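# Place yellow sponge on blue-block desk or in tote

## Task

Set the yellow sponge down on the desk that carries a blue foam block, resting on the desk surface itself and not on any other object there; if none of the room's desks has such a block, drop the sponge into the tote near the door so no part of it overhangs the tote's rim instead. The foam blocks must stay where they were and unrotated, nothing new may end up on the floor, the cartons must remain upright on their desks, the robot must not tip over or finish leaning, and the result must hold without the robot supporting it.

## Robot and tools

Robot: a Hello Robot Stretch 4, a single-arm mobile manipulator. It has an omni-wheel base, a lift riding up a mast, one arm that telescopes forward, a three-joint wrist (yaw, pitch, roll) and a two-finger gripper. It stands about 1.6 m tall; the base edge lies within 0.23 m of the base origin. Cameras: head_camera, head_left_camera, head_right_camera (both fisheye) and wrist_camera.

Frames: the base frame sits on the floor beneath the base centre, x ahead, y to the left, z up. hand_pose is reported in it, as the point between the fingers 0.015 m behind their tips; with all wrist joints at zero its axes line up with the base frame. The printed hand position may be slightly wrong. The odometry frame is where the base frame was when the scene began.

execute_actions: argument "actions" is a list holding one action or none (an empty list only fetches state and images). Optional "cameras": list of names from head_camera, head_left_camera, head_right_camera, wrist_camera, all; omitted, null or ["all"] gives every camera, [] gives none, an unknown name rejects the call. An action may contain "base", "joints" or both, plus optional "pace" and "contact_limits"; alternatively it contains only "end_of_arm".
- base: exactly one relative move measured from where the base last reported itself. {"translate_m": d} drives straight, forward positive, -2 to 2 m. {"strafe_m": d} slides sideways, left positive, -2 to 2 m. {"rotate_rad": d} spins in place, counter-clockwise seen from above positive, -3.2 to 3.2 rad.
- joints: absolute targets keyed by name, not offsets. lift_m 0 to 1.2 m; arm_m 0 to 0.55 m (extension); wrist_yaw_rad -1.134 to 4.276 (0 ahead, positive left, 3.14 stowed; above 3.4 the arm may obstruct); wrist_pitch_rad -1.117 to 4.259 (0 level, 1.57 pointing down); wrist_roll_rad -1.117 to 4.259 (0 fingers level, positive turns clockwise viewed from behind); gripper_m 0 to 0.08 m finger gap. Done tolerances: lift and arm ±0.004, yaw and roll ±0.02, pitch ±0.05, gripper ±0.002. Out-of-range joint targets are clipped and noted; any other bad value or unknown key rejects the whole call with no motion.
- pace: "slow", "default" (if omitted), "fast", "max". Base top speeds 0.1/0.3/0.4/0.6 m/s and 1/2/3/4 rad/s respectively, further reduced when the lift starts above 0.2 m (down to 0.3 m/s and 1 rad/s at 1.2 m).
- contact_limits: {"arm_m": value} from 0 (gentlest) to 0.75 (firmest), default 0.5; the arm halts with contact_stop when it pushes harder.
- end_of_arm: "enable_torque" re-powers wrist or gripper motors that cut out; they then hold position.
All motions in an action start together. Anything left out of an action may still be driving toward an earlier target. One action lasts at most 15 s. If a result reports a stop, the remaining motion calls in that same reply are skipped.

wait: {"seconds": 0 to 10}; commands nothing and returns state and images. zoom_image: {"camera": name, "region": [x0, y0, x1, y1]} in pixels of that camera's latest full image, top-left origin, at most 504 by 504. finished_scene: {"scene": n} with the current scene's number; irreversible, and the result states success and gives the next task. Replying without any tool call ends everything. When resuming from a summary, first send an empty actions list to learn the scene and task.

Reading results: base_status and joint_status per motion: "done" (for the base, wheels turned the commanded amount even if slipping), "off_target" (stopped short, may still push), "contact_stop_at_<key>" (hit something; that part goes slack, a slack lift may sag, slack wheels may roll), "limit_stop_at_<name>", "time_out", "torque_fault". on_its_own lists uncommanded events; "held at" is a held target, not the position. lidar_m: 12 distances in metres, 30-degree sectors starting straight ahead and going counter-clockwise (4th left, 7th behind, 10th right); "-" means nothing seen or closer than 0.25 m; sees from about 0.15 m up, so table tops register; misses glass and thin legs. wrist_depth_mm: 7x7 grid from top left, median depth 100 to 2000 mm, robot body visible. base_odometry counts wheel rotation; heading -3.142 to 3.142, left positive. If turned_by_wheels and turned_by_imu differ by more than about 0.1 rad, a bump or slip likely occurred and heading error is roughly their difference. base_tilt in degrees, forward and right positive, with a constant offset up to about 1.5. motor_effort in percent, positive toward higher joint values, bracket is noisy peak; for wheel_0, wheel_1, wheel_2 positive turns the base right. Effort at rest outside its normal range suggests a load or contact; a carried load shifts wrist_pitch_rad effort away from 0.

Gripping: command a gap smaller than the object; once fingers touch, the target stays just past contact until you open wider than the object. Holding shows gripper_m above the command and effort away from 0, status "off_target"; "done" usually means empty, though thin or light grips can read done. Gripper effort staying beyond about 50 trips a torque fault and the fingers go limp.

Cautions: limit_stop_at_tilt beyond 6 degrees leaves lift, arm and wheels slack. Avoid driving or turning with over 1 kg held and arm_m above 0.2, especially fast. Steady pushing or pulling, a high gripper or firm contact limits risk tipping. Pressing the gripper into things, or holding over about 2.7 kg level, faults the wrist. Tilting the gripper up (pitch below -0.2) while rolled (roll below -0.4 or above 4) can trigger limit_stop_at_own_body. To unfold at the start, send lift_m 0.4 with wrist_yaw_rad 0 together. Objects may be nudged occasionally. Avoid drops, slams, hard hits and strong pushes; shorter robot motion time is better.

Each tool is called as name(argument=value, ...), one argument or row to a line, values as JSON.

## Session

execute_actions(
  actions=[],
)

Scene clock: 0.00 s.
base_odometry: x=+0.000 y=+0.000 heading=+0.000 (m, m, rad; odometry frame)
turned_by_wheels: +0.000 (rad since the last result)
turned_by_imu: +0.000 (rad since the last result)
base_tilt: forward=+0.1 right=-0.2 (deg)
lidar_m: 1.25 1.38 1.31 1.28 1.38 1.36 1.34 1.47 1.85 1.81 1.22 0.97
base_status: not commanded
joint_positions: lift_m=+0.211 arm_m=+0.002 wrist_yaw_rad=+3.044 wrist_pitch_rad=+0.019 wrist_roll_rad=+0.003 gripper_m=+0.040
joint_status: not commanded
motor_effort: lift_m=+20 arm_m=-1 wrist_yaw_rad=-2 wrist_pitch_rad=-10 wrist_roll_rad=+0 gripper_m=+2 wheel_0=-1 wheel_1=-1 wheel_2=+1 (%)
hand_pose: x=-0.0301 y=+0.1078 z=+0.3848 quat_wxyz=(+0.049, -0.009, +0.002, +0.999) (m; base frame)
wrist_depth_mm: - 139 - - - - - / - 139 1618 1661 - - - / 109 138 1983 - - - - / 133 155 - - - - - / - - - - - - - / 1397 1499 1537 1576 1661 1661 1708 / 991 - 132 1025 106 1118 1098
pictures: head_camera, head_left_camera, head_right_camera, wrist_camera
Images, in order (width x height): head_camera 420x560, head_left_camera 420x672, head_right_camera 420x672, wrist_camera 616x392.

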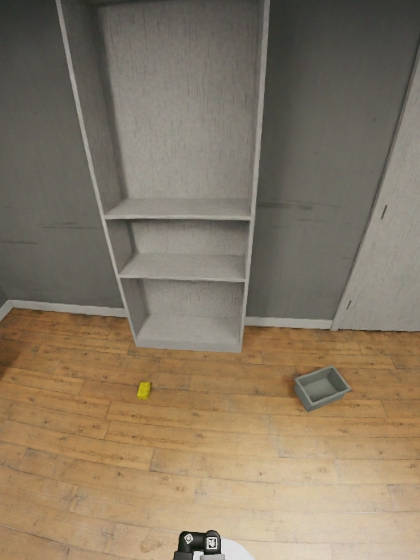

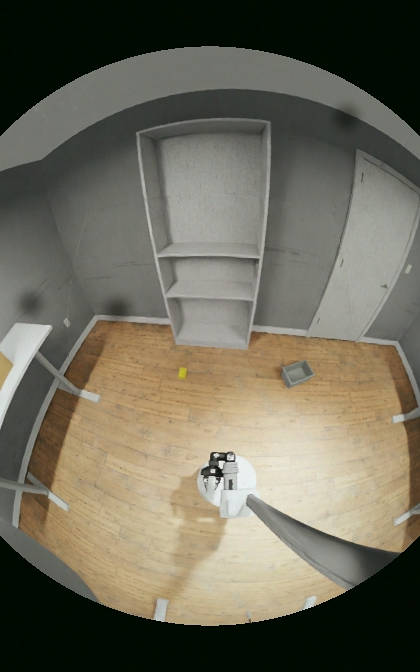

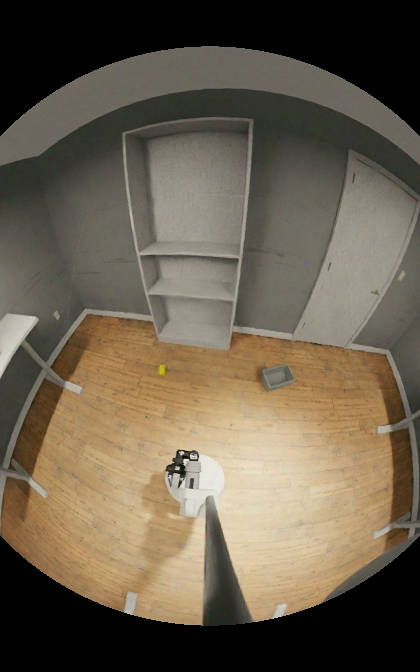

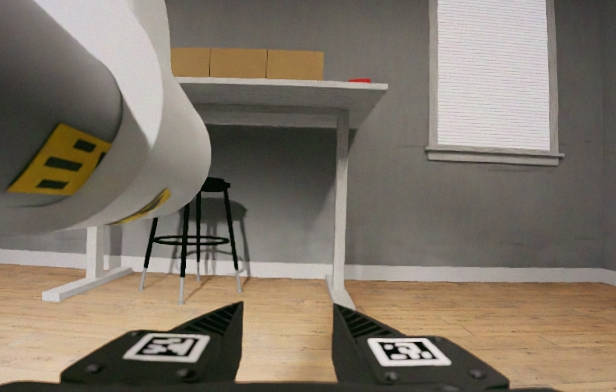

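execute_actions(
  actions=[
    {"base":{"strafe_m":0.55},"joints":{"lift_m":0.4,"wrist_yaw_rad":0,"gripper_m":0.08}},
  ],
  cameras=[],
)

execute_actions(
  actions=[
    {"base":{"translate_m":0.35},"joints":{"wrist_pitch_rad":1.57,"arm_m":0.3,"lift_m":0.3}},
  ],
  cameras=["wrist_camera"],
)

Scene clock: 11.73 s.
base_odometry: x=+0.000 y=+0.550 heading=+0.000 (m, m, rad; odometry frame)
turned_by_wheels: +0.000 (rad since the last result)
turned_by_imu: +0.002 (rad since the last result)
base_tilt: forward=+0.0 right=-0.2 (deg)
lidar_m: 1.34 0.98 0.74 0.72 0.80 2.08 1.37 1.38 2.42 2.36 1.39 1.36
base_status: done
joint_positions: lift_m=+0.400 arm_m=+0.002 wrist_yaw_rad=+0.000 wrist_pitch_rad=+0.019 wrist_roll_rad=+0.003 gripper_m=+0.080
joint_status: all done
motor_effort: lift_m=+24(27) arm_m=-1(1) wrist_yaw_rad=-2(6) wrist_pitch_rad=-9(10) wrist_roll_rad=-1(2) gripper_m=+2(0) wheel_0=+1(14) wheel_1=+1(12) wheel_2=+0(3) (%)
hand_pose: x=+0.3856 y=-0.0874 z=+0.5739 quat_wxyz=(+1.000, +0.002, +0.009, +0.000) (m; base frame)
wrist_depth_mm: 1576 1537 1499 1430 1397 1397 1397 / 1576 1499 1537 1430 1397 1205 1397 / 1576 1537 1499 1430 1397 1397 1397 / 1537 1537 1499 1397 1397 1308 1397 / 1576 1537 1499 1430 1397 1397 1397 / 1537 1499 1464 1430 1366 1366 1366 / - - 1430 1205 135 - 1366
pictures: none
No camera images: the call's "cameras" was empty. Leave "cameras" out to get every camera's image.

Scene clock: 14.37 s.
base_odometry: x=+0.350 y=+0.550 heading=+0.000 (m, m, rad; odometry frame)
turned_by_wheels: +0.000 (rad since the last result)
turned_by_imu: -0.001 (rad since the last result)
base_tilt: forward=+0.0 right=-0.2 (deg)
lidar_m: 0.98 1.40 0.70 0.69 0.75 1.15 1.98 1.82 2.45 2.42 1.20 1.00
base_status: done
joint_positions: lift_m=+0.300 arm_m=+0.299 wrist_yaw_rad=+0.000 wrist_pitch_rad=+1.570 wrist_roll_rad=+0.003 gripper_m=+0.080
joint_status: all done
motor_effort: lift_m=+16(24) arm_m=+4(6) wrist_yaw_rad=-1(2) wrist_pitch_rad=-2(7) wrist_roll_rad=-1(0) gripper_m=-1(3) wheel_0=+1(5) wheel_1=+3(10) wheel_2=-1(12) (%)
hand_pose: x=+0.4704 y=-0.0874 z=+0.2659 quat_wxyz=(+0.707, +0.001, +0.707, -0.001) (m; base frame)
wrist_depth_mm: 413 413 421 427 430 439 442 / 407 413 418 421 427 433 439 / 404 410 415 418 427 430 436 / 404 407 413 418 424 430 433 / 402 407 413 415 421 427 430 / 397 402 407 413 415 424 427 / - - 404 410 135 - -
pictures: wrist_camera
Images, in order (width x height): wrist_camera 616x392.

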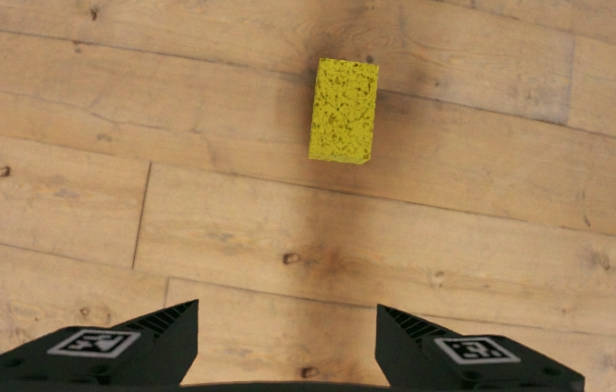

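execute_actions(
  actions=[
    {"base":{"strafe_m":-0.055},"joints":{"arm_m":0.452,"lift_m":0.11,"wrist_roll_rad":0.1}},
  ],
  cameras=["wrist_camera"],
)

Scene clock: 20.07 s.
base_odometry: x=+0.350 y=+0.495 heading=+0.000 (m, m, rad; odometry frame)
turned_by_wheels: +0.000 (rad since the last result)
turned_by_imu: +0.001 (rad since the last result)
base_tilt: forward=+0.0 right=-0.2 (deg)
lidar_m: 0.97 1.43 0.75 0.74 0.79 1.22 2.00 1.79 2.42 2.37 1.20 1.01
base_status: done
joint_positions: lift_m=+0.110 arm_m=+0.451 wrist_yaw_rad=+0.000 wrist_pitch_rad=+1.570 wrist_roll_rad=+0.100 gripper_m=+0.080
joint_status: all done
motor_effort: lift_m=+15(15) arm_m=+4(5) wrist_yaw_rad=-3(3) wrist_pitch_rad=-2(4) wrist_roll_rad=+1(5) gripper_m=+1(0) wheel_0=+1(11) wheel_1=-1(12) wheel_2=+0(0) (%)
hand_pose: x=+0.6223 y=-0.0874 z=+0.0759 quat_wxyz=(+0.707, +0.035, +0.706, -0.035) (m; base frame)
wrist_depth_mm: 221 224 227 230 232 235 237 / 220 223 225 229 231 234 236 / 219 221 224 227 229 233 235 / 218 220 222 225 229 231 234 / 216 219 178 180 227 229 231 / 215 216 176 178 225 229 230 / - - 176 178 135 - -
pictures: wrist_camera
Images, in order (width x height): wrist_camera 616x392.

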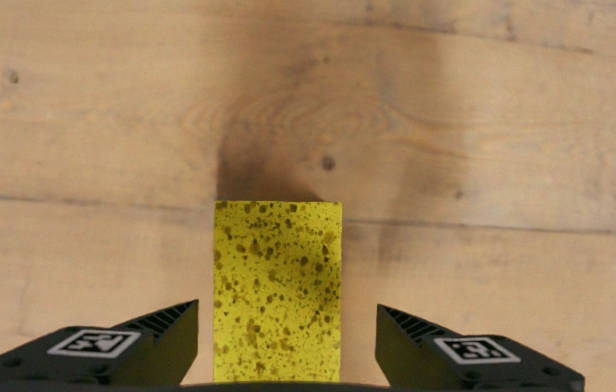

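execute_actions(
  actions=[
    {"base":{"strafe_m":0.006},"joints":{"arm_m":0.46}},
  ],
  cameras=[],
)

execute_actions(
  actions=[
    {"joints":{"lift_m":0.06}},
  ],
  cameras=[],
)

execute_actions(
  actions=[
    {"joints":{"gripper_m":0.045}},
  ],
  cameras=[],
)

execute_actions(
  actions=[
    {"joints":{"lift_m":0.2,"arm_m":0.1}},
  ],
  cameras=[],
)

execute_actions(
  actions=[
    {"base":{"rotate_rad":1.5},"joints":{"lift_m":1.2,"wrist_roll_rad":0}},
  ],
  cameras=["head_camera","head_left_camera"],
)

Scene clock: 30.57 s.
base_odometry: x=+0.350 y=+0.501 heading=+0.001 (m, m, rad; odometry frame)
turned_by_wheels: +0.000 (rad since the last result)
turned_by_imu: +0.001 (rad since the last result)
base_tilt: forward=+0.0 right=-0.2 (deg)
lidar_m: 0.95 1.42 0.75 0.72 0.80 1.23 1.98 1.81 2.41 2.37 1.17 1.02
base_status: done
joint_positions: lift_m=+0.110 arm_m=+0.459 wrist_yaw_rad=+0.000 wrist_pitch_rad=+1.570 wrist_roll_rad=+0.100 gripper_m=+0.080
joint_status: all done
motor_effort: lift_m=+15(14) arm_m=+4(6) wrist_yaw_rad=-2(3) wrist_pitch_rad=+0(1) wrist_roll_rad=+1(1) gripper_m=+2(1) wheel_0=+2(2) wheel_1=+1(8) wheel_2=+0(2) (%)
hand_pose: x=+0.6303 y=-0.0874 z=+0.0759 quat_wxyz=(+0.706, +0.035, +0.706, -0.035) (m; base frame)
wrist_depth_mm: 222 224 226 229 232 236 238 / 220 223 225 228 231 234 236 / 220 221 224 227 229 232 235 / 218 220 223 225 228 231 233 / 216 219 220 179 227 230 231 / 215 216 177 178 224 229 231 / - - 176 177 135 - -
pictures: none
No camera images: the call's "cameras" was empty. Leave "cameras" out to get every camera's image.

Scene clock: 31.67 s.
base_odometry: x=+0.350 y=+0.501 heading=+0.001 (m, m, rad; odometry frame)
turned_by_wheels: +0.000 (rad since the last result)
turned_by_imu: +0.000 (rad since the last result)
base_tilt: forward=+0.1 right=-0.2 (deg)
lidar_m: 0.97 1.41 0.74 0.73 0.80 1.21 1.98 1.82 2.40 2.37 1.16 1.00
base_status: not commanded
joint_positions: lift_m=+0.060 arm_m=+0.459 wrist_yaw_rad=+0.000 wrist_pitch_rad=+1.570 wrist_roll_rad=+0.100 gripper_m=+0.080
joint_status: all done
motor_effort: lift_m=+15(14) arm_m=+4(4) wrist_yaw_rad=-1(3) wrist_pitch_rad=+0(0) wrist_roll_rad=+1(3) gripper_m=+4(1) wheel_0=+2(2) wheel_1=+1(0) wheel_2=+0(0) (%)
hand_pose: x=+0.6303 y=-0.0874 z=+0.0260 quat_wxyz=(+0.706, +0.035, +0.706, -0.035) (m; base frame)
wrist_depth_mm: 172 174 176 178 181 183 - / 171 173 175 177 179 181 183 / 170 172 174 176 178 180 182 / 169 171 173 175 177 179 181 / 168 170 128 129 177 178 180 / 167 168 127 128 153 177 179 / - - 127 128 129 - -
pictures: none
No camera images: the call's "cameras" was empty. Leave "cameras" out to get every camera's image.

Scene clock: 32.67 s.
base_odometry: x=+0.350 y=+0.501 heading=+0.001 (m, m, rad; odometry frame)
turned_by_wheels: +0.000 (rad since the last result)
turned_by_imu: +0.000 (rad since the last result)
base_tilt: forward=+0.1 right=-0.2 (deg)
lidar_m: 0.95 1.40 0.74 0.74 0.79 1.23 1.97 1.81 2.41 2.36 1.17 1.00
base_status: not commanded
joint_positions: lift_m=+0.060 arm_m=+0.459 wrist_yaw_rad=+0.000 wrist_pitch_rad=+1.570 wrist_roll_rad=+0.100 gripper_m=+0.060
joint_status: gripper_m off_target (ended at +0.060, target +0.045)
on_its_own: gripper_m is held at +0.055, not at your +0.045, by its contact guard: the fingers met something
motor_effort: lift_m=+15(15) arm_m=+4(4) wrist_yaw_rad=-1(1) wrist_pitch_rad=-2(0) wrist_roll_rad=+2(3) gripper_m=-36(36) wheel_0=+2(2) wheel_1=+1(1) wheel_2=+0(0) (%)
hand_pose: x=+0.6303 y=-0.0874 z=+0.0260 quat_wxyz=(+0.706, +0.035, +0.706, -0.035) (m; base frame)
wrist_depth_mm: 172 174 176 178 180 182 - / 171 173 175 177 179 181 183 / 170 172 174 176 178 180 182 / 169 171 173 175 177 180 181 / 168 170 128 129 176 178 180 / 167 169 127 129 175 178 179 / - - 126 128 116 177 -
pictures: none
No camera images: the call's "cameras" was empty. Leave "cameras" out to get every camera's image.

Scene clock: 34.83 s.
base_odometry: x=+0.350 y=+0.501 heading=+0.001 (m, m, rad; odometry frame)
turned_by_wheels: +0.000 (rad since the last result)
turned_by_imu: +0.000 (rad since the last result)
base_tilt: forward=+0.0 right=-0.2 (deg)
lidar_m: 0.97 1.40 0.75 0.72 0.81 1.21 1.97 1.80 2.41 2.37 1.17 1.00
base_status: not commanded
joint_positions: lift_m=+0.200 arm_m=+0.101 wrist_yaw_rad=+0.000 wrist_pitch_rad=+1.570 wrist_roll_rad=+0.100 gripper_m=+0.060
joint_status: all done
on_its_own: gripper_m is held at +0.055, not at your +0.045, by its contact guard: the fingers met something
motor_effort: lift_m=+24(25) arm_m=-4(3) wrist_yaw_rad=-1(4) wrist_pitch_rad=-2(2) wrist_roll_rad=+0(0) gripper_m=-35(34) wheel_0=+2(2) wheel_1=+1(1) wheel_2=+0(0) (%)
hand_pose: x=+0.2717 y=-0.0874 z=+0.1651 quat_wxyz=(+0.706, +0.035, +0.706, -0.035) (m; base frame)
wrist_depth_mm: 310 315 319 322 325 330 334 / 310 312 319 320 324 329 332 / 309 312 315 319 322 325 329 / 304 309 314 317 322 325 329 / 304 307 128 129 319 322 325 / 303 307 127 129 317 322 325 / - - 126 128 116 320 322
pictures: none
No camera images: the call's "cameras" was empty. Leave "cameras" out to get every camera's image.

Scene clock: 39.43 s.
base_odometry: x=+0.350 y=+0.501 heading=+1.500 (m, m, rad; odometry frame)
turned_by_wheels: +1.499 (rad since the last result)
turned_by_imu: +1.527 (rad since the last result)
base_tilt: forward=+0.0 right=-0.2 (deg)
lidar_m: 0.73 0.77 1.11 1.64 1.74 2.48 3.19 1.19 1.03 0.97 1.39 0.76
base_status: done
joint_positions: lift_m=+1.199 arm_m=+0.101 wrist_yaw_rad=+0.000 wrist_pitch_rad=+1.570 wrist_roll_rad=+0.000 gripper_m=+0.060
joint_status: all done
on_its_own: gripper_m is held at +0.055, not at your +0.045, by its contact guard: the fingers met something
motor_effort: lift_m=+24(26) arm_m=-4(4) wrist_yaw_rad=-4(3) wrist_pitch_rad=-3(4) wrist_roll_rad=+2(3) gripper_m=-35(37) wheel_0=-1(12) wheel_1=-5(12) wheel_2=-1(10) (%)
hand_pose: x=+0.2718 y=-0.0874 z=+1.1650 quat_wxyz=(+0.707, +0.000, +0.707, +0.000) (m; base frame)
wrist_depth_mm: 1308 1308 1366 1336 1366 1397 1430 / 1308 1308 1336 1336 1397 1397 1397 / 1308 1336 1336 1336 1366 1366 1366 / 1308 1308 1308 1336 1336 1366 1397 / 1281 1308 128 129 1336 1366 1397 / 1281 1308 127 128 1336 1366 1255 / - - 126 128 116 1366 1255
pictures: head_camera, head_left_camera
Images, in order (width x height): head_camera 420x560, head_left_camera 420x672.

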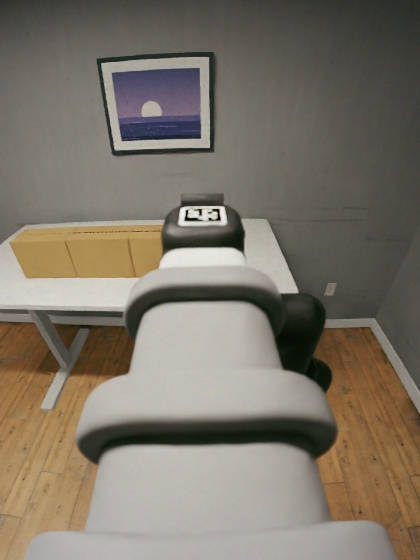

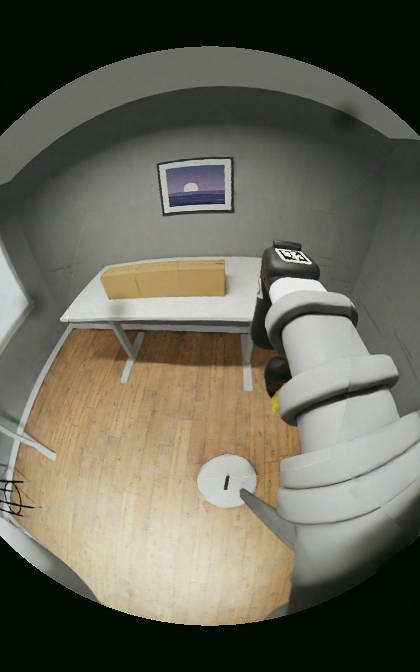

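execute_actions(
  actions=[
    {"base":{"strafe_m":-0.1},"joints":{"wrist_pitch_rad":0.7,"wrist_yaw_rad":1.3}},
  ],
  cameras=[],
)

execute_actions(
  actions=[
    {"base":{"translate_m":0.34},"joints":{"arm_m":0.55}},
  ],
  cameras=["wrist_camera","head_right_camera"],
)

execute_actions(
  actions=[
    {"joints":{"wrist_pitch_rad":1.15}},
  ],
  cameras=["wrist_camera"],
)

Scene clock: 47.87 s.
base_odometry: x=+0.449 y=+0.494 heading=+1.500 (m, m, rad; odometry frame)
turned_by_wheels: +0.000 (rad since the last result)
turned_by_imu: +0.001 (rad since the last result)
base_tilt: forward=+0.1 right=-0.2 (deg)
lidar_m: 0.73 0.79 1.09 1.73 1.85 2.52 3.19 1.11 0.90 0.88 1.27 0.76
base_status: done
joint_positions: lift_m=+1.199 arm_m=+0.101 wrist_yaw_rad=+1.300 wrist_pitch_rad=+0.703 wrist_roll_rad=+0.000 gripper_m=+0.060
joint_status: all done
on_its_own: gripper_m is held at +0.055, not at your +0.045, by its contact guard: the fingers met something
motor_effort: lift_m=+25(25) arm_m=-4(4) wrist_yaw_rad=+1(4) wrist_pitch_rad=-7(11) wrist_roll_rad=-1(1) gripper_m=-35(35) wheel_0=+0(7) wheel_1=-4(15) wheel_2=+0(0) (%)
hand_pose: x=+0.3993 y=+0.1330 z=+1.2402 quat_wxyz=(+0.748, -0.208, +0.274, +0.568) (m; base frame)
wrist_depth_mm: 1499 - - - - 1576 1281 / - - - - 1182 820 1229 / - - - - 976 788 627 / - - - - - 723 621 / 1808 1863 128 129 1863 634 597 / 1537 1576 127 129 1618 1661 525 / - - 126 128 116 1499 466
pictures: none
No camera images: the call's "cameras" was empty. Leave "cameras" out to get every camera's image.

Scene clock: 50.47 s.
base_odometry: x=+0.473 y=+0.833 heading=+1.500 (m, m, rad; odometry frame)
turned_by_wheels: +0.000 (rad since the last result)
turned_by_imu: -0.001 (rad since the last result)
base_tilt: forward=+0.1 right=-0.2 (deg)
lidar_m: 0.38 0.42 0.60 1.78 1.81 2.89 3.56 1.28 0.93 0.93 1.28 0.39
base_status: done
joint_positions: lift_m=+1.199 arm_m=+0.549 wrist_yaw_rad=+1.300 wrist_pitch_rad=+0.702 wrist_roll_rad=+0.000 gripper_m=+0.060
joint_status: all done
on_its_own: gripper_m is held at +0.055, not at your +0.045, by its contact guard: the fingers met something
motor_effort: lift_m=+24(25) arm_m=+4(6) wrist_yaw_rad=+0(1) wrist_pitch_rad=-8(10) wrist_roll_rad=-2(1) gripper_m=-36(35) wheel_0=+1(9) wheel_1=+5(9) wheel_2=-2(9) (%)
hand_pose: x=+0.8478 y=+0.1330 z=+1.2403 quat_wxyz=(+0.748, -0.208, +0.274, +0.568) (m; base frame)
wrist_depth_mm: - - - 1618 831 544 424 / - 676 1138 1182 854 564 433 / 500 525 854 878 831 580 445 / 382 442 668 707 732 591 452 / 319 413 128 129 585 569 459 / 273 345 127 128 496 521 466 / - - 126 128 115 462 459
pictures: head_right_camera, wrist_camera
Images, in order (width x height): head_right_camera 420x672, wrist_camera 616x392.

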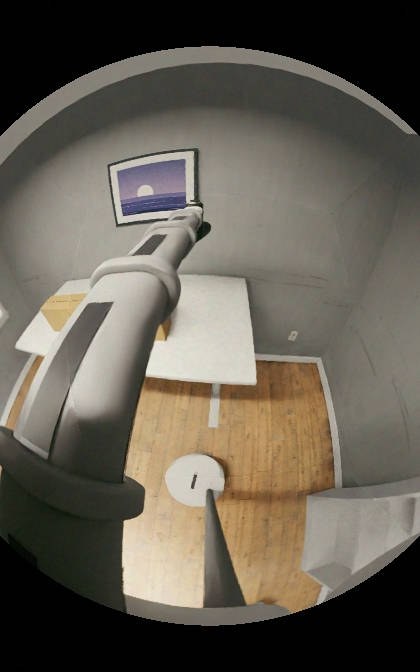

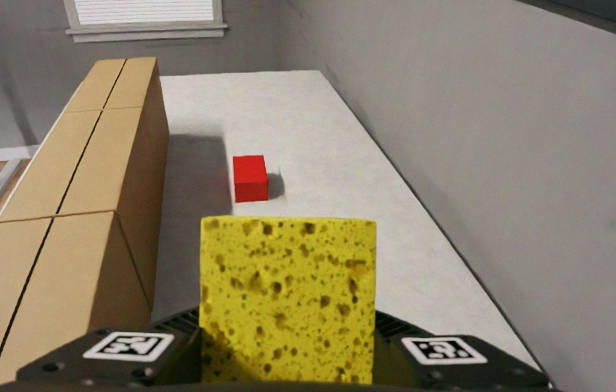

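Scene clock: 51.30 s.
base_odometry: x=+0.473 y=+0.833 heading=+1.500 (m, m, rad; odometry frame)
turned_by_wheels: +0.000 (rad since the last result)
turned_by_imu: +0.000 (rad since the last result)
base_tilt: forward=+0.1 right=-0.2 (deg)
lidar_m: 0.37 0.41 0.61 1.79 1.80 2.90 3.56 1.28 0.93 0.92 1.28 0.40
base_status: not commanded
joint_positions: lift_m=+1.199 arm_m=+0.549 wrist_yaw_rad=+1.300 wrist_pitch_rad=+1.151 wrist_roll_rad=+0.000 gripper_m=+0.060
joint_status: all done
on_its_own: gripper_m is held at +0.055, not at your +0.045, by its contact guard: the fingers met something
motor_effort: lift_m=+24(25) arm_m=+4(4) wrist_yaw_rad=-1(1) wrist_pitch_rad=-6(6) wrist_roll_rad=+0(1) gripper_m=-34(36) wheel_0=+2(1) wheel_1=+5(4) wheel_2=-2(2) (%)
hand_pose: x=+0.8276 y=+0.0601 z=+1.1835 quat_wxyz=(+0.668, -0.329, +0.433, +0.508) (m; base frame)
wrist_depth_mm: 291 404 559 564 580 574 449 / 267 389 512 517 525 539 462 / 245 357 466 477 484 496 477 / 228 332 433 439 445 455 466 / 212 306 128 129 407 421 424 / 249 287 127 128 382 392 397 / - - 126 128 116 373 373
pictures: wrist_camera
Images, in order (width x height): wrist_camera 616x392.

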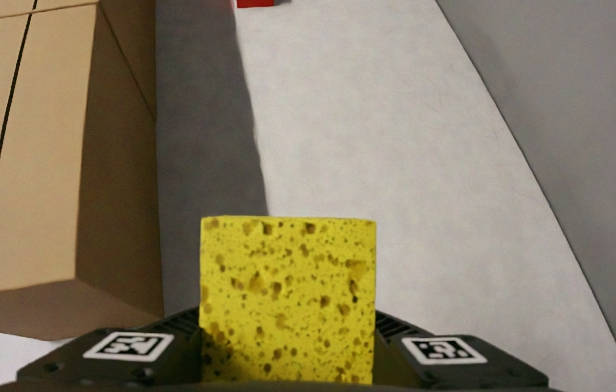

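execute_actions(
  actions=[
    {"joints":{"wrist_pitch_rad":0.7}},
  ],
  cameras=[],
)

execute_actions(
  actions=[
    {"base":{"translate_m":-0.5},"joints":{"arm_m":0.0}},
  ],
  cameras=[],
)

execute_actions(
  actions=[
    {"base":{"rotate_rad":1.571}},
  ],
  cameras=[],
)

execute_actions(
  actions=[
    {"base":{"translate_m":1.0}},
  ],
  cameras=["head_left_camera","head_right_camera"],
)

Scene clock: 59.73 s.
base_odometry: x=+0.473 y=+0.833 heading=+1.500 (m, m, rad; odometry frame)
turned_by_wheels: +0.000 (rad since the last result)
turned_by_imu: +0.001 (rad since the last result)
base_tilt: forward=+0.1 right=-0.2 (deg)
lidar_m: 0.39 0.41 0.62 1.77 1.82 2.89 3.58 1.29 0.91 0.93 1.30 0.41
base_status: not commanded
joint_positions: lift_m=+1.199 arm_m=+0.549 wrist_yaw_rad=+1.300 wrist_pitch_rad=+0.703 wrist_roll_rad=+0.000 gripper_m=+0.060
joint_status: all done
on_its_own: gripper_m is held at +0.055, not at your +0.045, by its contact guard: the fingers met something
motor_effort: lift_m=+24(24) arm_m=+4(4) wrist_yaw_rad=+1(1) wrist_pitch_rad=-10(11) wrist_roll_rad=+0(2) gripper_m=-36(37) wheel_0=+1(1) wheel_1=+5(4) wheel_2=-2(2) (%)
hand_pose: x=+0.8478 y=+0.1330 z=+1.2402 quat_wxyz=(+0.747, -0.208, +0.274, +0.568) (m; base frame)
wrist_depth_mm: - - - 1618 820 549 424 / - 676 1118 1182 854 559 436 / 496 530 854 866 831 574 445 / 382 442 676 699 732 585 452 / 320 413 128 129 580 574 462 / 273 345 127 128 492 521 466 / - - 126 128 116 466 459
pictures: none
No camera images: the call's "cameras" was empty. Leave "cameras" out to get every camera's image.

Scene clock: 62.90 s.
base_odometry: x=+0.438 y=+0.335 heading=+1.500 (m, m, rad; odometry frame)
turned_by_wheels: +0.000 (rad since the last result)
turned_by_imu: +0.003 (rad since the last result)
base_tilt: forward=+0.0 right=-0.2 (deg)
lidar_m: 0.88 0.95 1.34 1.75 1.88 2.33 3.02 0.97 0.91 0.87 0.93 0.94
base_status: done
joint_positions: lift_m=+1.200 arm_m=+0.003 wrist_yaw_rad=+1.300 wrist_pitch_rad=+0.703 wrist_roll_rad=+0.000 gripper_m=+0.060
joint_status: all done
joint sent to its limit — the command would take arm_m past its lower limit, so that joint was sent only as far as its limit.
on_its_own: gripper_m is held at +0.055, not at your +0.045, by its contact guard: the fingers met something
motor_effort: lift_m=+24(24) arm_m=-4(4) wrist_yaw_rad=-1(1) wrist_pitch_rad=-9(9) wrist_roll_rad=+0(0) gripper_m=-36(34) wheel_0=-1(3) wheel_1=-4(6) wheel_2=+1(11) (%)
hand_pose: x=+0.3012 y=+0.1330 z=+1.2403 quat_wxyz=(+0.747, -0.208, +0.274, +0.568) (m; base frame)
wrist_depth_mm: 1499 1756 - - - - 1537 / - - - - - 1205 904 / - - - - - 1008 878 / - - - - - 1983 788 / 1808 1863 128 129 1863 1921 1661 / 1537 1576 127 128 1618 1708 1576 / - - 126 128 116 1537 1537
pictures: none
No camera images: the call's "cameras" was empty. Leave "cameras" out to get every camera's image.

Scene clock: 65.77 s.
base_odometry: x=+0.438 y=+0.335 heading=+3.070 (m, m, rad; odometry frame)
turned_by_wheels: +1.570 (rad since the last result)
turned_by_imu: +1.599 (rad since the last result)
base_tilt: forward=+0.1 right=-0.2 (deg)
lidar_m: 1.72 1.82 2.30 2.22 0.99 0.91 0.87 0.93 0.93 0.88 0.96 1.37
base_status: done
joint_positions: lift_m=+1.200 arm_m=+0.003 wrist_yaw_rad=+1.300 wrist_pitch_rad=+0.703 wrist_roll_rad=+0.000 gripper_m=+0.060
joint_status: not commanded
on_its_own: gripper_m is held at +0.055, not at your +0.045, by its contact guard: the fingers met something
motor_effort: lift_m=+24(24) arm_m=-4(4) wrist_yaw_rad=-2(1) wrist_pitch_rad=-8(7) wrist_roll_rad=+2(2) gripper_m=-37(36) wheel_0=-3(1) wheel_1=-6(10) wheel_2=-3(7) (%)
hand_pose: x=+0.3012 y=+0.1330 z=+1.2403 quat_wxyz=(+0.747, -0.208, +0.274, +0.568) (m; base frame)
wrist_depth_mm: - - - - - - - / - - - - - - - / - - - - - - - / - - - - - - - / 1863 1863 128 129 1921 1983 1983 / 1537 1576 127 129 1661 1661 1708 / - - 126 128 116 1499 1499
pictures: none
No camera images: the call's "cameras" was empty. Leave "cameras" out to get every camera's image.

Scene clock: 70.60 s.
base_odometry: x=-0.559 y=+0.406 heading=+3.070 (m, m, rad; odometry frame)
turned_by_wheels: +0.000 (rad since the last result)
turned_by_imu: -0.004 (rad since the last result)
base_tilt: forward=+0.1 right=-0.2 (deg)
lidar_m: 0.72 0.78 1.11 2.13 2.31 1.78 1.90 1.31 0.93 0.93 0.99 1.55
base_status: done
joint_positions: lift_m=+1.200 arm_m=+0.003 wrist_yaw_rad=+1.300 wrist_pitch_rad=+0.703 wrist_roll_rad=+0.000 gripper_m=+0.060
joint_status: not commanded
on_its_own: gripper_m is held at +0.055, not at your +0.045, by its contact guard: the fingers met something
motor_effort: lift_m=+25(24) arm_m=-4(4) wrist_yaw_rad=+0(1) wrist_pitch_rad=-7(8) wrist_roll_rad=+1(1) gripper_m=-37(34) wheel_0=+1(1) wheel_1=+4(8) wheel_2=-2(12) (%)
hand_pose: x=+0.3012 y=+0.1330 z=+1.2403 quat_wxyz=(+0.747, -0.208, +0.274, +0.568) (m; base frame)
wrist_depth_mm: - - - - - 1618 1366 / - - - - 1229 891 1281 / - - - - - 854 676 / - - - - - 778 683 / 1808 1808 128 129 1863 1182 621 / 1576 1618 127 129 1336 1661 1499 / - - 126 128 116 1255 1397
pictures: head_left_camera, head_right_camera
Images, in order (width x height): head_left_camera 420x672, head_right_camera 420x672.

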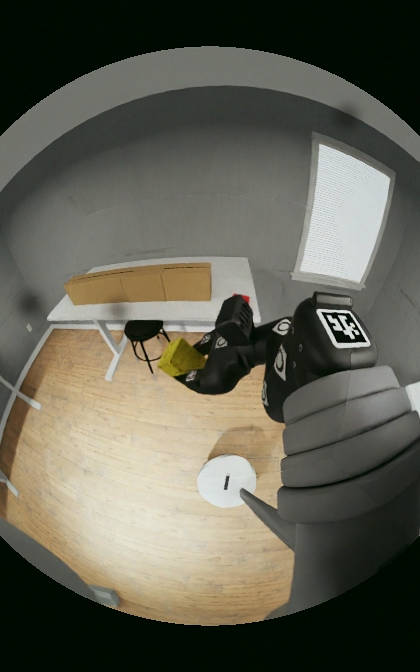

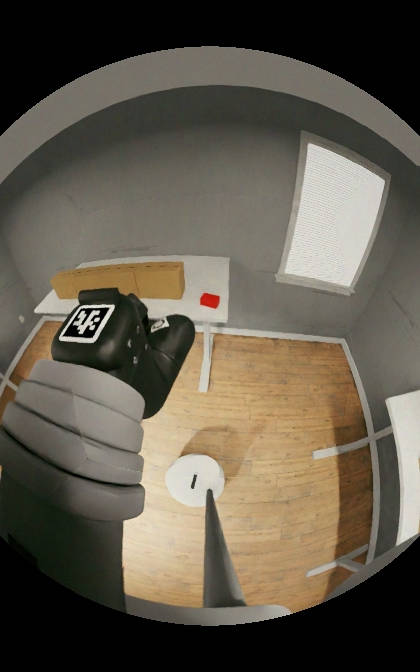

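execute_actions(
  actions=[
    {"base":{"translate_m":0.33},"joints":{"arm_m":0.55}},
  ],
  cameras=["wrist_camera"],
)

execute_actions(
  actions=[
    {"joints":{"wrist_pitch_rad":1.15}},
  ],
  cameras=["wrist_camera"],
)

Scene clock: 77.97 s.
base_odometry: x=-0.889 y=+0.430 heading=+3.071 (m, m, rad; odometry frame)
turned_by_wheels: +0.000 (rad since the last result)
turned_by_imu: +0.000 (rad since the last result)
base_tilt: forward=+0.0 right=-0.2 (deg)
lidar_m: 0.39 0.42 0.62 2.10 2.27 1.99 2.20 1.35 0.98 0.93 1.58 0.42
base_status: done
joint_positions: lift_m=+1.200 arm_m=+0.549 wrist_yaw_rad=+1.300 wrist_pitch_rad=+0.702 wrist_roll_rad=+0.000 gripper_m=+0.060
joint_status: all done
on_its_own: gripper_m is held at +0.055, not at your +0.045, by its contact guard: the fingers met something
motor_effort: lift_m=+24(24) arm_m=+4(6) wrist_yaw_rad=+0(0) wrist_pitch_rad=-9(7) wrist_roll_rad=-2(0) gripper_m=-35(35) wheel_0=+0(9) wheel_1=+3(9) wheel_2=+1(11) (%)
hand_pose: x=+0.8478 y=+0.1330 z=+1.2403 quat_wxyz=(+0.748, -0.208, +0.274, +0.568) (m; base frame)
wrist_depth_mm: - - - 1618 831 554 433 / - 691 1138 1160 866 569 442 / 473 569 854 878 842 585 449 / 382 544 691 699 723 597 462 / 324 512 128 129 580 580 469 / 285 421 127 129 500 530 473 / - - 126 128 116 462 466
pictures: wrist_camera
Images, in order (width x height): wrist_camera 616x392.

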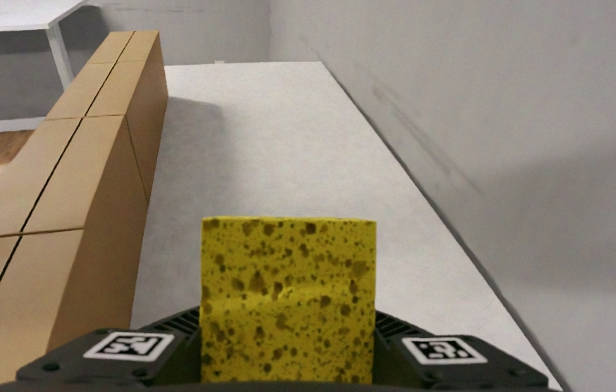

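Scene clock: 78.80 s.
base_odometry: x=-0.889 y=+0.430 heading=+3.071 (m, m, rad; odometry frame)
turned_by_wheels: +0.000 (rad since the last result)
turned_by_imu: +0.000 (rad since the last result)
base_tilt: forward=+0.0 right=-0.2 (deg)
lidar_m: 0.40 0.44 0.61 2.11 2.28 1.98 2.20 1.34 0.97 0.94 1.58 0.42
base_status: not commanded
joint_positions: lift_m=+1.200 arm_m=+0.549 wrist_yaw_rad=+1.300 wrist_pitch_rad=+1.151 wrist_roll_rad=+0.000 gripper_m=+0.060
joint_status: all done
on_its_own: gripper_m is held at +0.055, not at your +0.045, by its contact guard: the fingers met something
motor_effort: lift_m=+24(24) arm_m=+4(4) wrist_yaw_rad=+0(2) wrist_pitch_rad=-4(9) wrist_roll_rad=+0(0) gripper_m=-35(35) wheel_0=+0(0) wheel_1=+3(3) wheel_2=+1(1) (%)
hand_pose: x=+0.8275 y=+0.0601 z=+1.1835 quat_wxyz=(+0.668, -0.329, +0.433, +0.508) (m; base frame)
wrist_depth_mm: 297 504 559 569 574 569 455 / 277 477 512 521 530 539 469 / 257 439 466 477 484 496 480 / 247 410 436 439 445 455 469 / 236 382 128 129 410 421 424 / 225 324 127 129 382 392 394 / - - 126 128 116 373 373
pictures: wrist_camera
Images, in order (width x height): wrist_camera 616x392.

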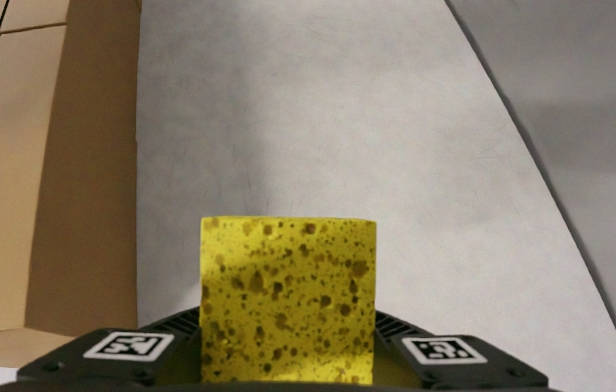

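execute_actions(
  actions=[
    {"joints":{"wrist_pitch_rad":1.5}},
  ],
  cameras=["wrist_camera"],
)

execute_actions(
  actions=[
    {"joints":{"wrist_pitch_rad":0.7}},
  ],
  cameras=[],
)

execute_actions(
  actions=[
    {"base":{"translate_m":-0.25},"joints":{"arm_m":0.0}},
  ],
  cameras=[],
)

execute_actions(
  actions=[
    {"base":{"rotate_rad":1.571}},
  ],
  cameras=[],
)

execute_actions(
  actions=[
    {"base":{"translate_m":1.35}},
  ],
  cameras=["head_left_camera","head_right_camera"],
)

Scene clock: 89.77 s.
base_odometry: x=-0.889 y=+0.430 heading=+3.071 (m, m, rad; odometry frame)
turned_by_wheels: +0.000 (rad since the last result)
turned_by_imu: +0.001 (rad since the last result)
base_tilt: forward=+0.0 right=-0.2 (deg)
lidar_m: 0.40 0.42 0.63 2.12 2.27 1.99 2.22 1.35 0.97 0.95 1.59 0.42
base_status: not commanded
joint_positions: lift_m=+1.200 arm_m=+0.549 wrist_yaw_rad=+1.300 wrist_pitch_rad=+1.500 wrist_roll_rad=+0.000 gripper_m=+0.060
joint_status: all done
on_its_own: gripper_m is held at +0.055, not at your +0.045, by its contact guard: the fingers met something
motor_effort: lift_m=+24(24) arm_m=+4(4) wrist_yaw_rad=-2(2) wrist_pitch_rad=-2(3) wrist_roll_rad=+1(1) gripper_m=-35(36) wheel_0=+0(0) wheel_1=+3(3) wheel_2=+2(1) (%)
hand_pose: x=+0.8084 y=-0.0089 z=+1.1656 quat_wxyz=(+0.582, -0.413, +0.543, +0.443) (m; base frame)
wrist_depth_mm: 238 382 387 392 399 402 407 / 231 373 379 384 392 394 399 / 222 351 373 379 382 389 392 / 277 359 368 370 377 379 384 / 353 357 128 129 370 373 377 / 345 351 127 129 362 366 370 / - - 126 128 116 364 366
pictures: wrist_camera
Images, in order (width x height): wrist_camera 616x392.

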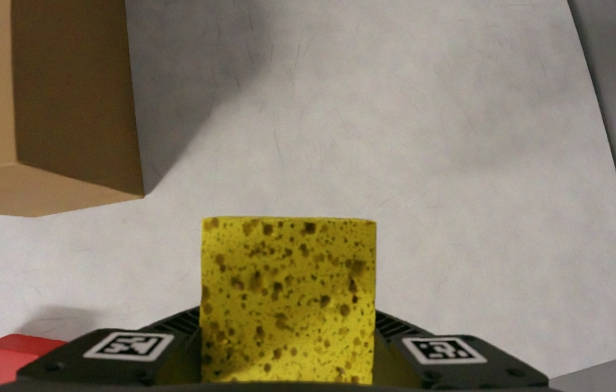

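Scene clock: 90.80 s.
base_odometry: x=-0.889 y=+0.430 heading=+3.071 (m, m, rad; odometry frame)
turned_by_wheels: +0.000 (rad since the last result)
turned_by_imu: +0.000 (rad since the last result)
base_tilt: forward=+0.0 right=-0.2 (deg)
lidar_m: 0.40 0.42 0.64 2.12 2.31 2.00 2.21 1.30 0.98 0.93 1.57 0.41
base_status: not commanded
joint_positions: lift_m=+1.200 arm_m=+0.549 wrist_yaw_rad=+1.300 wrist_pitch_rad=+0.703 wrist_roll_rad=+0.000 gripper_m=+0.060
joint_status: all done
on_its_own: gripper_m is held at +0.055, not at your +0.045, by its contact guard: the fingers met something
motor_effort: lift_m=+24(24) arm_m=+4(4) wrist_yaw_rad=-3(2) wrist_pitch_rad=-11(13) wrist_roll_rad=+0(1) gripper_m=-35(34) wheel_0=+0(0) wheel_1=+3(3) wheel_2=+1(1) (%)
hand_pose: x=+0.8478 y=+0.1330 z=+1.2403 quat_wxyz=(+0.747, -0.208, +0.274, +0.568) (m; base frame)
wrist_depth_mm: - - - 1618 842 549 430 / - 691 1118 1160 866 569 439 / 469 569 854 878 842 585 452 / 382 544 691 699 723 597 459 / 324 512 128 129 580 585 466 / 285 421 127 129 496 525 473 / - - 126 128 116 462 466
pictures: none
No camera images: the call's "cameras" was empty. Leave "cameras" out to get every camera's image.

Scene clock: 93.47 s.
base_odometry: x=-0.639 y=+0.412 heading=+3.070 (m, m, rad; odometry frame)
turned_by_wheels: +0.000 (rad since the last result)
turned_by_imu: +0.001 (rad since the last result)
base_tilt: forward=+0.1 right=-0.2 (deg)
lidar_m: 0.64 0.71 1.01 2.14 2.31 1.74 1.96 1.31 0.97 0.92 1.82 1.47
base_status: done
joint_positions: lift_m=+1.200 arm_m=+0.003 wrist_yaw_rad=+1.300 wrist_pitch_rad=+0.703 wrist_roll_rad=+0.000 gripper_m=+0.060
joint_status: all done
joint sent to its limit — the command would take arm_m past its lower limit, so that joint was sent only as far as its limit.
on_its_own: gripper_m is held at +0.055, not at your +0.045, by its contact guard: the fingers met something
motor_effort: lift_m=+24(24) arm_m=-4(6) wrist_yaw_rad=-4(2) wrist_pitch_rad=-8(10) wrist_roll_rad=-1(1) gripper_m=-34(36) wheel_0=-1(5) wheel_1=-3(8) wheel_2=+0(14) (%)
hand_pose: x=+0.3012 y=+0.1330 z=+1.2403 quat_wxyz=(+0.747, -0.208, +0.274, +0.568) (m; base frame)
wrist_depth_mm: - - - - - 1576 1255 / - - - - 1098 820 1229 / - - - - 1008 778 615 / - - - - - 723 597 / 1756 1863 128 129 1255 661 597 / 1537 1576 127 128 1308 1618 525 / - - 126 128 116 1499 488
pictures: none
No camera images: the call's "cameras" was empty. Leave "cameras" out to get every camera's image.

Scene clock: 96.33 s.
base_odometry: x=-0.639 y=+0.412 heading=-1.643 (m, m, rad; odometry frame)
turned_by_wheels: +1.570 (rad since the last result)
turned_by_imu: +1.599 (rad since the last result)
base_tilt: forward=+0.0 right=-0.2 (deg)
lidar_m: 2.12 2.29 1.76 1.94 1.31 0.98 0.93 1.85 1.49 0.63 0.69 1.00
base_status: done
joint_positions: lift_m=+1.200 arm_m=+0.003 wrist_yaw_rad=+1.300 wrist_pitch_rad=+0.703 wrist_roll_rad=+0.000 gripper_m=+0.060
joint_status: not commanded
on_its_own: gripper_m is held at +0.055, not at your +0.045, by its contact guard: the fingers met something
motor_effort: lift_m=+24(24) arm_m=-5(4) wrist_yaw_rad=-1(4) wrist_pitch_rad=-9(8) wrist_roll_rad=-1(3) gripper_m=-34(33) wheel_0=-2(5) wheel_1=-5(8) wheel_2=-5(10) (%)
hand_pose: x=+0.3012 y=+0.1330 z=+1.2403 quat_wxyz=(+0.747, -0.208, +0.274, +0.568) (m; base frame)
wrist_depth_mm: 1863 1921 - - - - - / - 1983 - - - - - / - - - - - - - / - - - - - - - / 1808 1863 128 129 1921 - - / 1576 1576 127 128 1618 1708 1708 / - - 126 128 116 1499 1499
pictures: none
No camera images: the call's "cameras" was empty. Leave "cameras" out to get every camera's image.

Scene clock: 102.30 s.
base_odometry: x=-0.736 y=-0.935 heading=-1.643 (m, m, rad; odometry frame)
turned_by_wheels: +0.000 (rad since the last result)
turned_by_imu: -0.005 (rad since the last result)
base_tilt: forward=+0.1 right=-0.2 (deg)
lidar_m: 0.78 0.84 1.21 1.57 2.11 2.46 3.10 0.98 0.74 0.72 1.60 0.80
base_status: done
joint_positions: lift_m=+1.200 arm_m=+0.003 wrist_yaw_rad=+1.300 wrist_pitch_rad=+0.703 wrist_roll_rad=+0.000 gripper_m=+0.060
joint_status: not commanded
on_its_own: gripper_m is held at +0.055, not at your +0.045, by its contact guard: the fingers met something
motor_effort: lift_m=+24(24) arm_m=-4(4) wrist_yaw_rad=-3(1) wrist_pitch_rad=-10(9) wrist_roll_rad=+0(1) gripper_m=-36(37) wheel_0=+1(5) wheel_1=+4(10) wheel_2=-2(8) (%)
hand_pose: x=+0.3012 y=+0.1330 z=+1.2403 quat_wxyz=(+0.747, -0.208, +0.274, +0.568) (m; base frame)
wrist_depth_mm: 1808 1863 - - - 1863 1464 / 1983 - - - - 1281 820 / - - - - - 931 778 / - - - - - 1499 732 / 1756 1808 128 129 1921 1921 661 / 1576 1576 127 129 1661 1661 1576 / - - 126 128 116 1537 1499
pictures: head_left_camera, head_right_camera
Images, in order (width x height): head_left_camera 420x672, head_right_camera 420x672.

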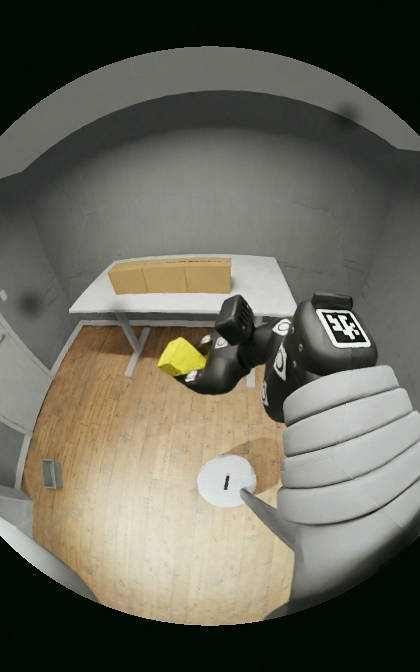

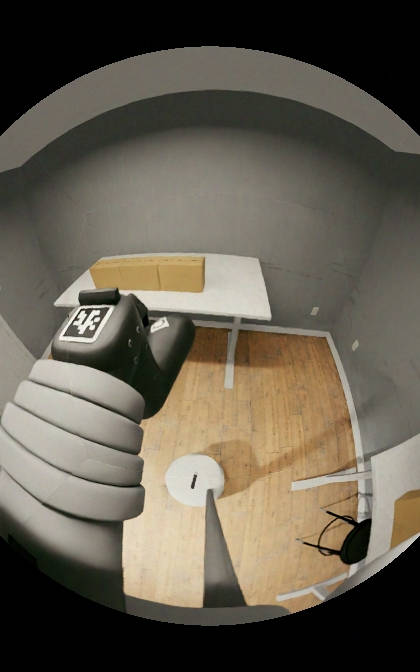

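execute_actions(
  actions=[
    {"base":{"strafe_m":-0.2}},
  ],
  cameras=[],
)

execute_actions(
  actions=[
    {"base":{"translate_m":0.39},"joints":{"arm_m":0.55}},
  ],
  cameras=["wrist_camera"],
)

execute_actions(
  actions=[
    {"joints":{"wrist_pitch_rad":1.15}},
  ],
  cameras=["wrist_camera"],
)

Scene clock: 109.30 s.
base_odometry: x=-0.936 y=-0.920 heading=-1.643 (m, m, rad; odometry frame)
turned_by_wheels: +0.000 (rad since the last result)
turned_by_imu: +0.001 (rad since the last result)
base_tilt: forward=+0.0 right=-0.2 (deg)
lidar_m: 0.76 0.83 1.22 1.72 2.31 2.50 3.13 0.71 0.54 0.51 1.39 1.66
base_status: done
joint_positions: lift_m=+1.200 arm_m=+0.003 wrist_yaw_rad=+1.300 wrist_pitch_rad=+0.703 wrist_roll_rad=+0.000 gripper_m=+0.060
joint_status: not commanded
on_its_own: gripper_m is held at +0.055, not at your +0.045, by its contact guard: the fingers met something
motor_effort: lift_m=+25(24) arm_m=-4(4) wrist_yaw_rad=-1(0) wrist_pitch_rad=-10(9) wrist_roll_rad=-1(0) gripper_m=-38(36) wheel_0=+1(10) wheel_1=-3(9) wheel_2=+0(4) (%)
hand_pose: x=+0.3012 y=+0.1330 z=+1.2403 quat_wxyz=(+0.747, -0.208, +0.274, +0.568) (m; base frame)
wrist_depth_mm: 1983 - - - - 1808 1430 / - - - - 1397 976 798 / - - - - - 904 750 / - - - - - 1661 723 / 1808 1863 128 129 1921 1921 654 / 1537 1576 127 129 1618 1708 1576 / - - 126 128 116 1537 1464
pictures: none
No camera images: the call's "cameras" was empty. Leave "cameras" out to get every camera's image.

Scene clock: 112.10 s.
base_odometry: x=-0.964 y=-1.309 heading=-1.642 (m, m, rad; odometry frame)
turned_by_wheels: +0.000 (rad since the last result)
turned_by_imu: -0.001 (rad since the last result)
base_tilt: forward=+0.1 right=-0.2 (deg)
lidar_m: 0.38 0.43 0.62 2.31 1.86 2.92 3.54 0.77 0.66 1.33 1.42 0.38
base_status: done
joint_positions: lift_m=+1.200 arm_m=+0.549 wrist_yaw_rad=+1.300 wrist_pitch_rad=+0.702 wrist_roll_rad=+0.000 gripper_m=+0.060
joint_status: all done
on_its_own: gripper_m is held at +0.055, not at your +0.045, by its contact guard: the fingers met something
motor_effort: lift_m=+24(25) arm_m=+4(5) wrist_yaw_rad=-1(1) wrist_pitch_rad=-8(8) wrist_roll_rad=-1(1) gripper_m=-37(36) wheel_0=+2(6) wheel_1=+3(7) wheel_2=-1(14) (%)
hand_pose: x=+0.8478 y=+0.1330 z=+1.2403 quat_wxyz=(+0.748, -0.208, +0.274, +0.568) (m; base frame)
wrist_depth_mm: 1921 - - 1661 866 574 449 / - 676 1118 1160 904 591 462 / 473 530 854 878 866 609 473 / 382 504 691 707 723 615 477 / 319 473 128 129 580 603 488 / 279 399 127 129 496 530 492 / - - 126 128 116 462 488
pictures: wrist_camera
Images, in order (width x height): wrist_camera 616x392.

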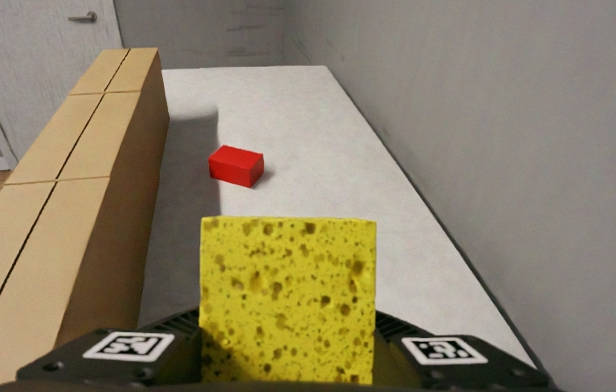

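Scene clock: 112.93 s.
base_odometry: x=-0.964 y=-1.309 heading=-1.642 (m, m, rad; odometry frame)
turned_by_wheels: +0.000 (rad since the last result)
turned_by_imu: +0.000 (rad since the last result)
base_tilt: forward=+0.1 right=-0.2 (deg)
lidar_m: 0.38 0.41 0.62 2.31 1.87 2.91 3.56 0.74 0.63 1.32 1.42 0.38
base_status: not commanded
joint_positions: lift_m=+1.200 arm_m=+0.549 wrist_yaw_rad=+1.300 wrist_pitch_rad=+1.151 wrist_roll_rad=+0.000 gripper_m=+0.060
joint_status: all done
on_its_own: gripper_m is held at +0.055, not at your +0.045, by its contact guard: the fingers met something
motor_effort: lift_m=+25(24) arm_m=+4(4) wrist_yaw_rad=-1(2) wrist_pitch_rad=-3(5) wrist_roll_rad=-1(0) gripper_m=-36(35) wheel_0=+2(3) wheel_1=+3(3) wheel_2=-1(1) (%)
hand_pose: x=+0.8276 y=+0.0601 z=+1.1835 quat_wxyz=(+0.668, -0.329, +0.433, +0.508) (m; base frame)
wrist_depth_mm: 294 473 559 569 574 585 477 / 273 439 512 521 525 549 492 / 253 418 469 477 484 496 508 / 255 392 433 439 445 455 500 / 319 384 128 129 410 418 427 / 366 373 127 128 384 392 394 / - - 126 128 115 373 373
pictures: wrist_camera
Images, in order (width x height): wrist_camera 616x392.

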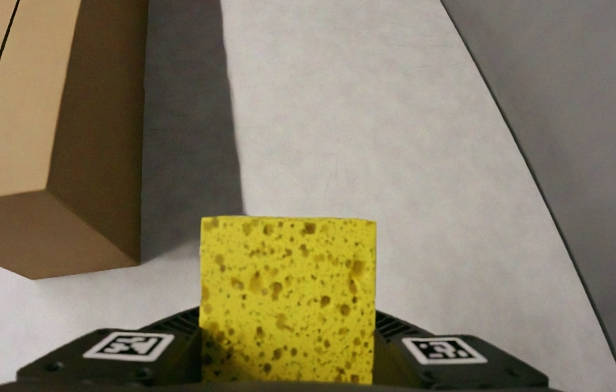

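execute_actions(
  actions=[
    {"joints":{"wrist_pitch_rad":0.7}},
  ],
  cameras=[],
)

execute_actions(
  actions=[
    {"base":{"translate_m":-0.75},"joints":{"arm_m":0.1}},
  ],
  cameras=[],
)

execute_actions(
  actions=[
    {"base":{"rotate_rad":1.642},"joints":{"lift_m":0.5,"wrist_yaw_rad":0,"wrist_pitch_rad":1.57}},
  ],
  cameras=[],
)

execute_actions(
  actions=[
    {"base":{"translate_m":1.3},"joints":{"arm_m":0.2},"pace":"fast"},
  ],
  cameras=["wrist_camera","head_camera"],
)

Scene clock: 126.40 s.
base_odometry: x=-0.964 y=-1.309 heading=-1.642 (m, m, rad; odometry frame)
turned_by_wheels: +0.000 (rad since the last result)
turned_by_imu: +0.001 (rad since the last result)
base_tilt: forward=+0.1 right=-0.2 (deg)
lidar_m: 0.38 0.42 0.61 2.31 1.84 2.95 3.54 0.75 0.62 1.32 1.41 0.40
base_status: not commanded
joint_positions: lift_m=+1.200 arm_m=+0.549 wrist_yaw_rad=+1.300 wrist_pitch_rad=+0.703 wrist_roll_rad=+0.000 gripper_m=+0.060
joint_status: all done
on_its_own: gripper_m is held at +0.055, not at your +0.045, by its contact guard: the fingers met something
motor_effort: lift_m=+23(24) arm_m=+4(4) wrist_yaw_rad=-2(3) wrist_pitch_rad=-10(10) wrist_roll_rad=-1(0) gripper_m=-37(37) wheel_0=+3(2) wheel_1=+3(3) wheel_2=-1(1) (%)
hand_pose: x=+0.8478 y=+0.1330 z=+1.2403 quat_wxyz=(+0.747, -0.208, +0.274, +0.568) (m; base frame)
wrist_depth_mm: 1921 - - 1661 866 574 449 / - 676 1118 1160 904 591 459 / 473 530 854 878 854 609 469 / 382 504 691 699 723 621 480 / 319 473 128 129 580 603 488 / 281 399 127 129 500 535 492 / - - 126 128 116 462 488
pictures: none
No camera images: the call's "cameras" was empty. Leave "cameras" out to get every camera's image.

Scene clock: 130.40 s.
base_odometry: x=-0.910 y=-0.561 heading=-1.643 (m, m, rad; odometry frame)
turned_by_wheels: +0.000 (rad since the last result)
turned_by_imu: +0.005 (rad since the last result)
base_tilt: forward=+0.0 right=-0.2 (deg)
lidar_m: 1.14 1.22 1.80 1.69 2.28 2.06 2.28 0.71 0.53 0.49 0.52 1.94
base_status: done
joint_positions: lift_m=+1.200 arm_m=+0.101 wrist_yaw_rad=+1.300 wrist_pitch_rad=+0.703 wrist_roll_rad=+0.000 gripper_m=+0.060
joint_status: all done
on_its_own: gripper_m is held at +0.055, not at your +0.045, by its contact guard: the fingers met something
motor_effort: lift_m=+24(23) arm_m=-4(6) wrist_yaw_rad=-3(2) wrist_pitch_rad=-8(9) wrist_roll_rad=-2(1) gripper_m=-36(37) wheel_0=-1(10) wheel_1=-3(10) wheel_2=-1(13) (%)
hand_pose: x=+0.3993 y=+0.1330 z=+1.2403 quat_wxyz=(+0.747, -0.208, +0.274, +0.568) (m; base frame)
wrist_depth_mm: 1983 - - - - - 1661 / - - - - - 1397 1025 / - - - - - - 976 / - - - - - - 1808 / 1808 1808 128 129 1921 1983 1863 / 1537 1576 128 129 1618 1708 1708 / - - 126 128 116 1537 1537
pictures: none
No camera images: the call's "cameras" was empty. Leave "cameras" out to get every camera's image.

Scene clock: 134.00 s.
base_odometry: x=-0.910 y=-0.561 heading=-0.002 (m, m, rad; odometry frame)
turned_by_wheels: +1.641 (rad since the last result)
turned_by_imu: +1.671 (rad since the last result)
base_tilt: forward=+0.0 right=-0.2 (deg)
lidar_m: 1.70 2.28 1.96 1.93 0.69 0.49 0.48 0.55 2.00 1.12 1.24 2.44
base_status: done
joint_positions: lift_m=+0.500 arm_m=+0.101 wrist_yaw_rad=+0.000 wrist_pitch_rad=+1.570 wrist_roll_rad=+0.000 gripper_m=+0.060
joint_status: all done
on_its_own: gripper_m is held at +0.055, not at your +0.045, by its contact guard: the fingers met something
motor_effort: lift_m=+15(25) arm_m=-4(4) wrist_yaw_rad=-2(7) wrist_pitch_rad=-1(8) wrist_roll_rad=+1(0) gripper_m=-35(34) wheel_0=-3(6) wheel_1=-5(6) wheel_2=-5(5) (%)
hand_pose: x=+0.2718 y=-0.0874 z=+0.4659 quat_wxyz=(+0.707, +0.000, +0.707, +0.000) (m; base frame)
wrist_depth_mm: 609 621 627 634 647 647 654 / 615 615 621 627 640 647 654 / 603 615 621 627 634 647 647 / 603 609 609 621 627 634 647 / 597 603 128 129 627 634 647 / 591 597 127 129 621 627 640 / - - 126 128 116 634 634
pictures: none
No camera images: the call's "cameras" was empty. Leave "cameras" out to get every camera's image.

Scene clock: 138.53 s.
base_odometry: x=+0.390 y=-0.563 heading=-0.001 (m, m, rad; odometry frame)
turned_by_wheels: +0.000 (rad since the last result)
turned_by_imu: -0.006 (rad since the last result)
base_tilt: forward=+0.0 right=-0.2 (deg)
lidar_m: 0.39 0.93 1.34 1.80 1.99 1.83 1.94 1.67 1.34 1.31 1.44 0.47
base_status: done
joint_positions: lift_m=+0.500 arm_m=+0.199 wrist_yaw_rad=+0.000 wrist_pitch_rad=+1.570 wrist_roll_rad=+0.000 gripper_m=+0.060
joint_status: all done
on_its_own: gripper_m is held at +0.055, not at your +0.045, by its contact guard: the fingers met something
motor_effort: lift_m=+15(15) arm_m=+4(6) wrist_yaw_rad=-3(0) wrist_pitch_rad=+0(3) wrist_roll_rad=+0(1) gripper_m=-35(37) wheel_0=+2(6) wheel_1=+4(11) wheel_2=+0(14) (%)
hand_pose: x=+0.3703 y=-0.0874 z=+0.4659 quat_wxyz=(+0.707, +0.000, +0.707, +0.000) (m; base frame)
wrist_depth_mm: 609 621 627 634 634 654 654 / 603 609 621 591 564 647 654 / 603 609 615 621 627 634 647 / 597 609 615 615 627 634 647 / 597 609 128 129 627 634 640 / 597 597 127 129 621 627 640 / - - 126 128 116 627 634
pictures: head_camera, wrist_camera
Images, in order (width x height): head_camera 420x560, wrist_camera 616x392.

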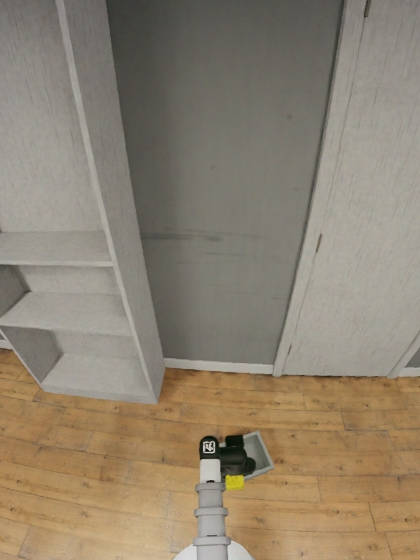

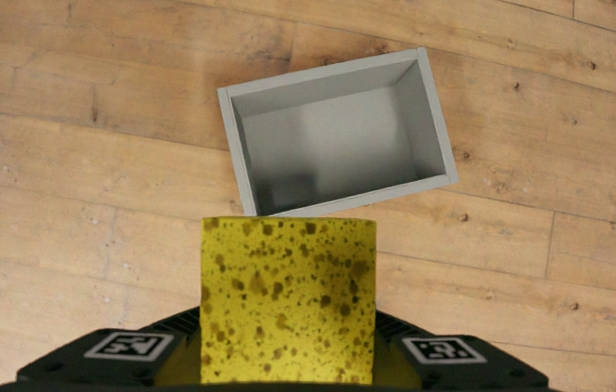

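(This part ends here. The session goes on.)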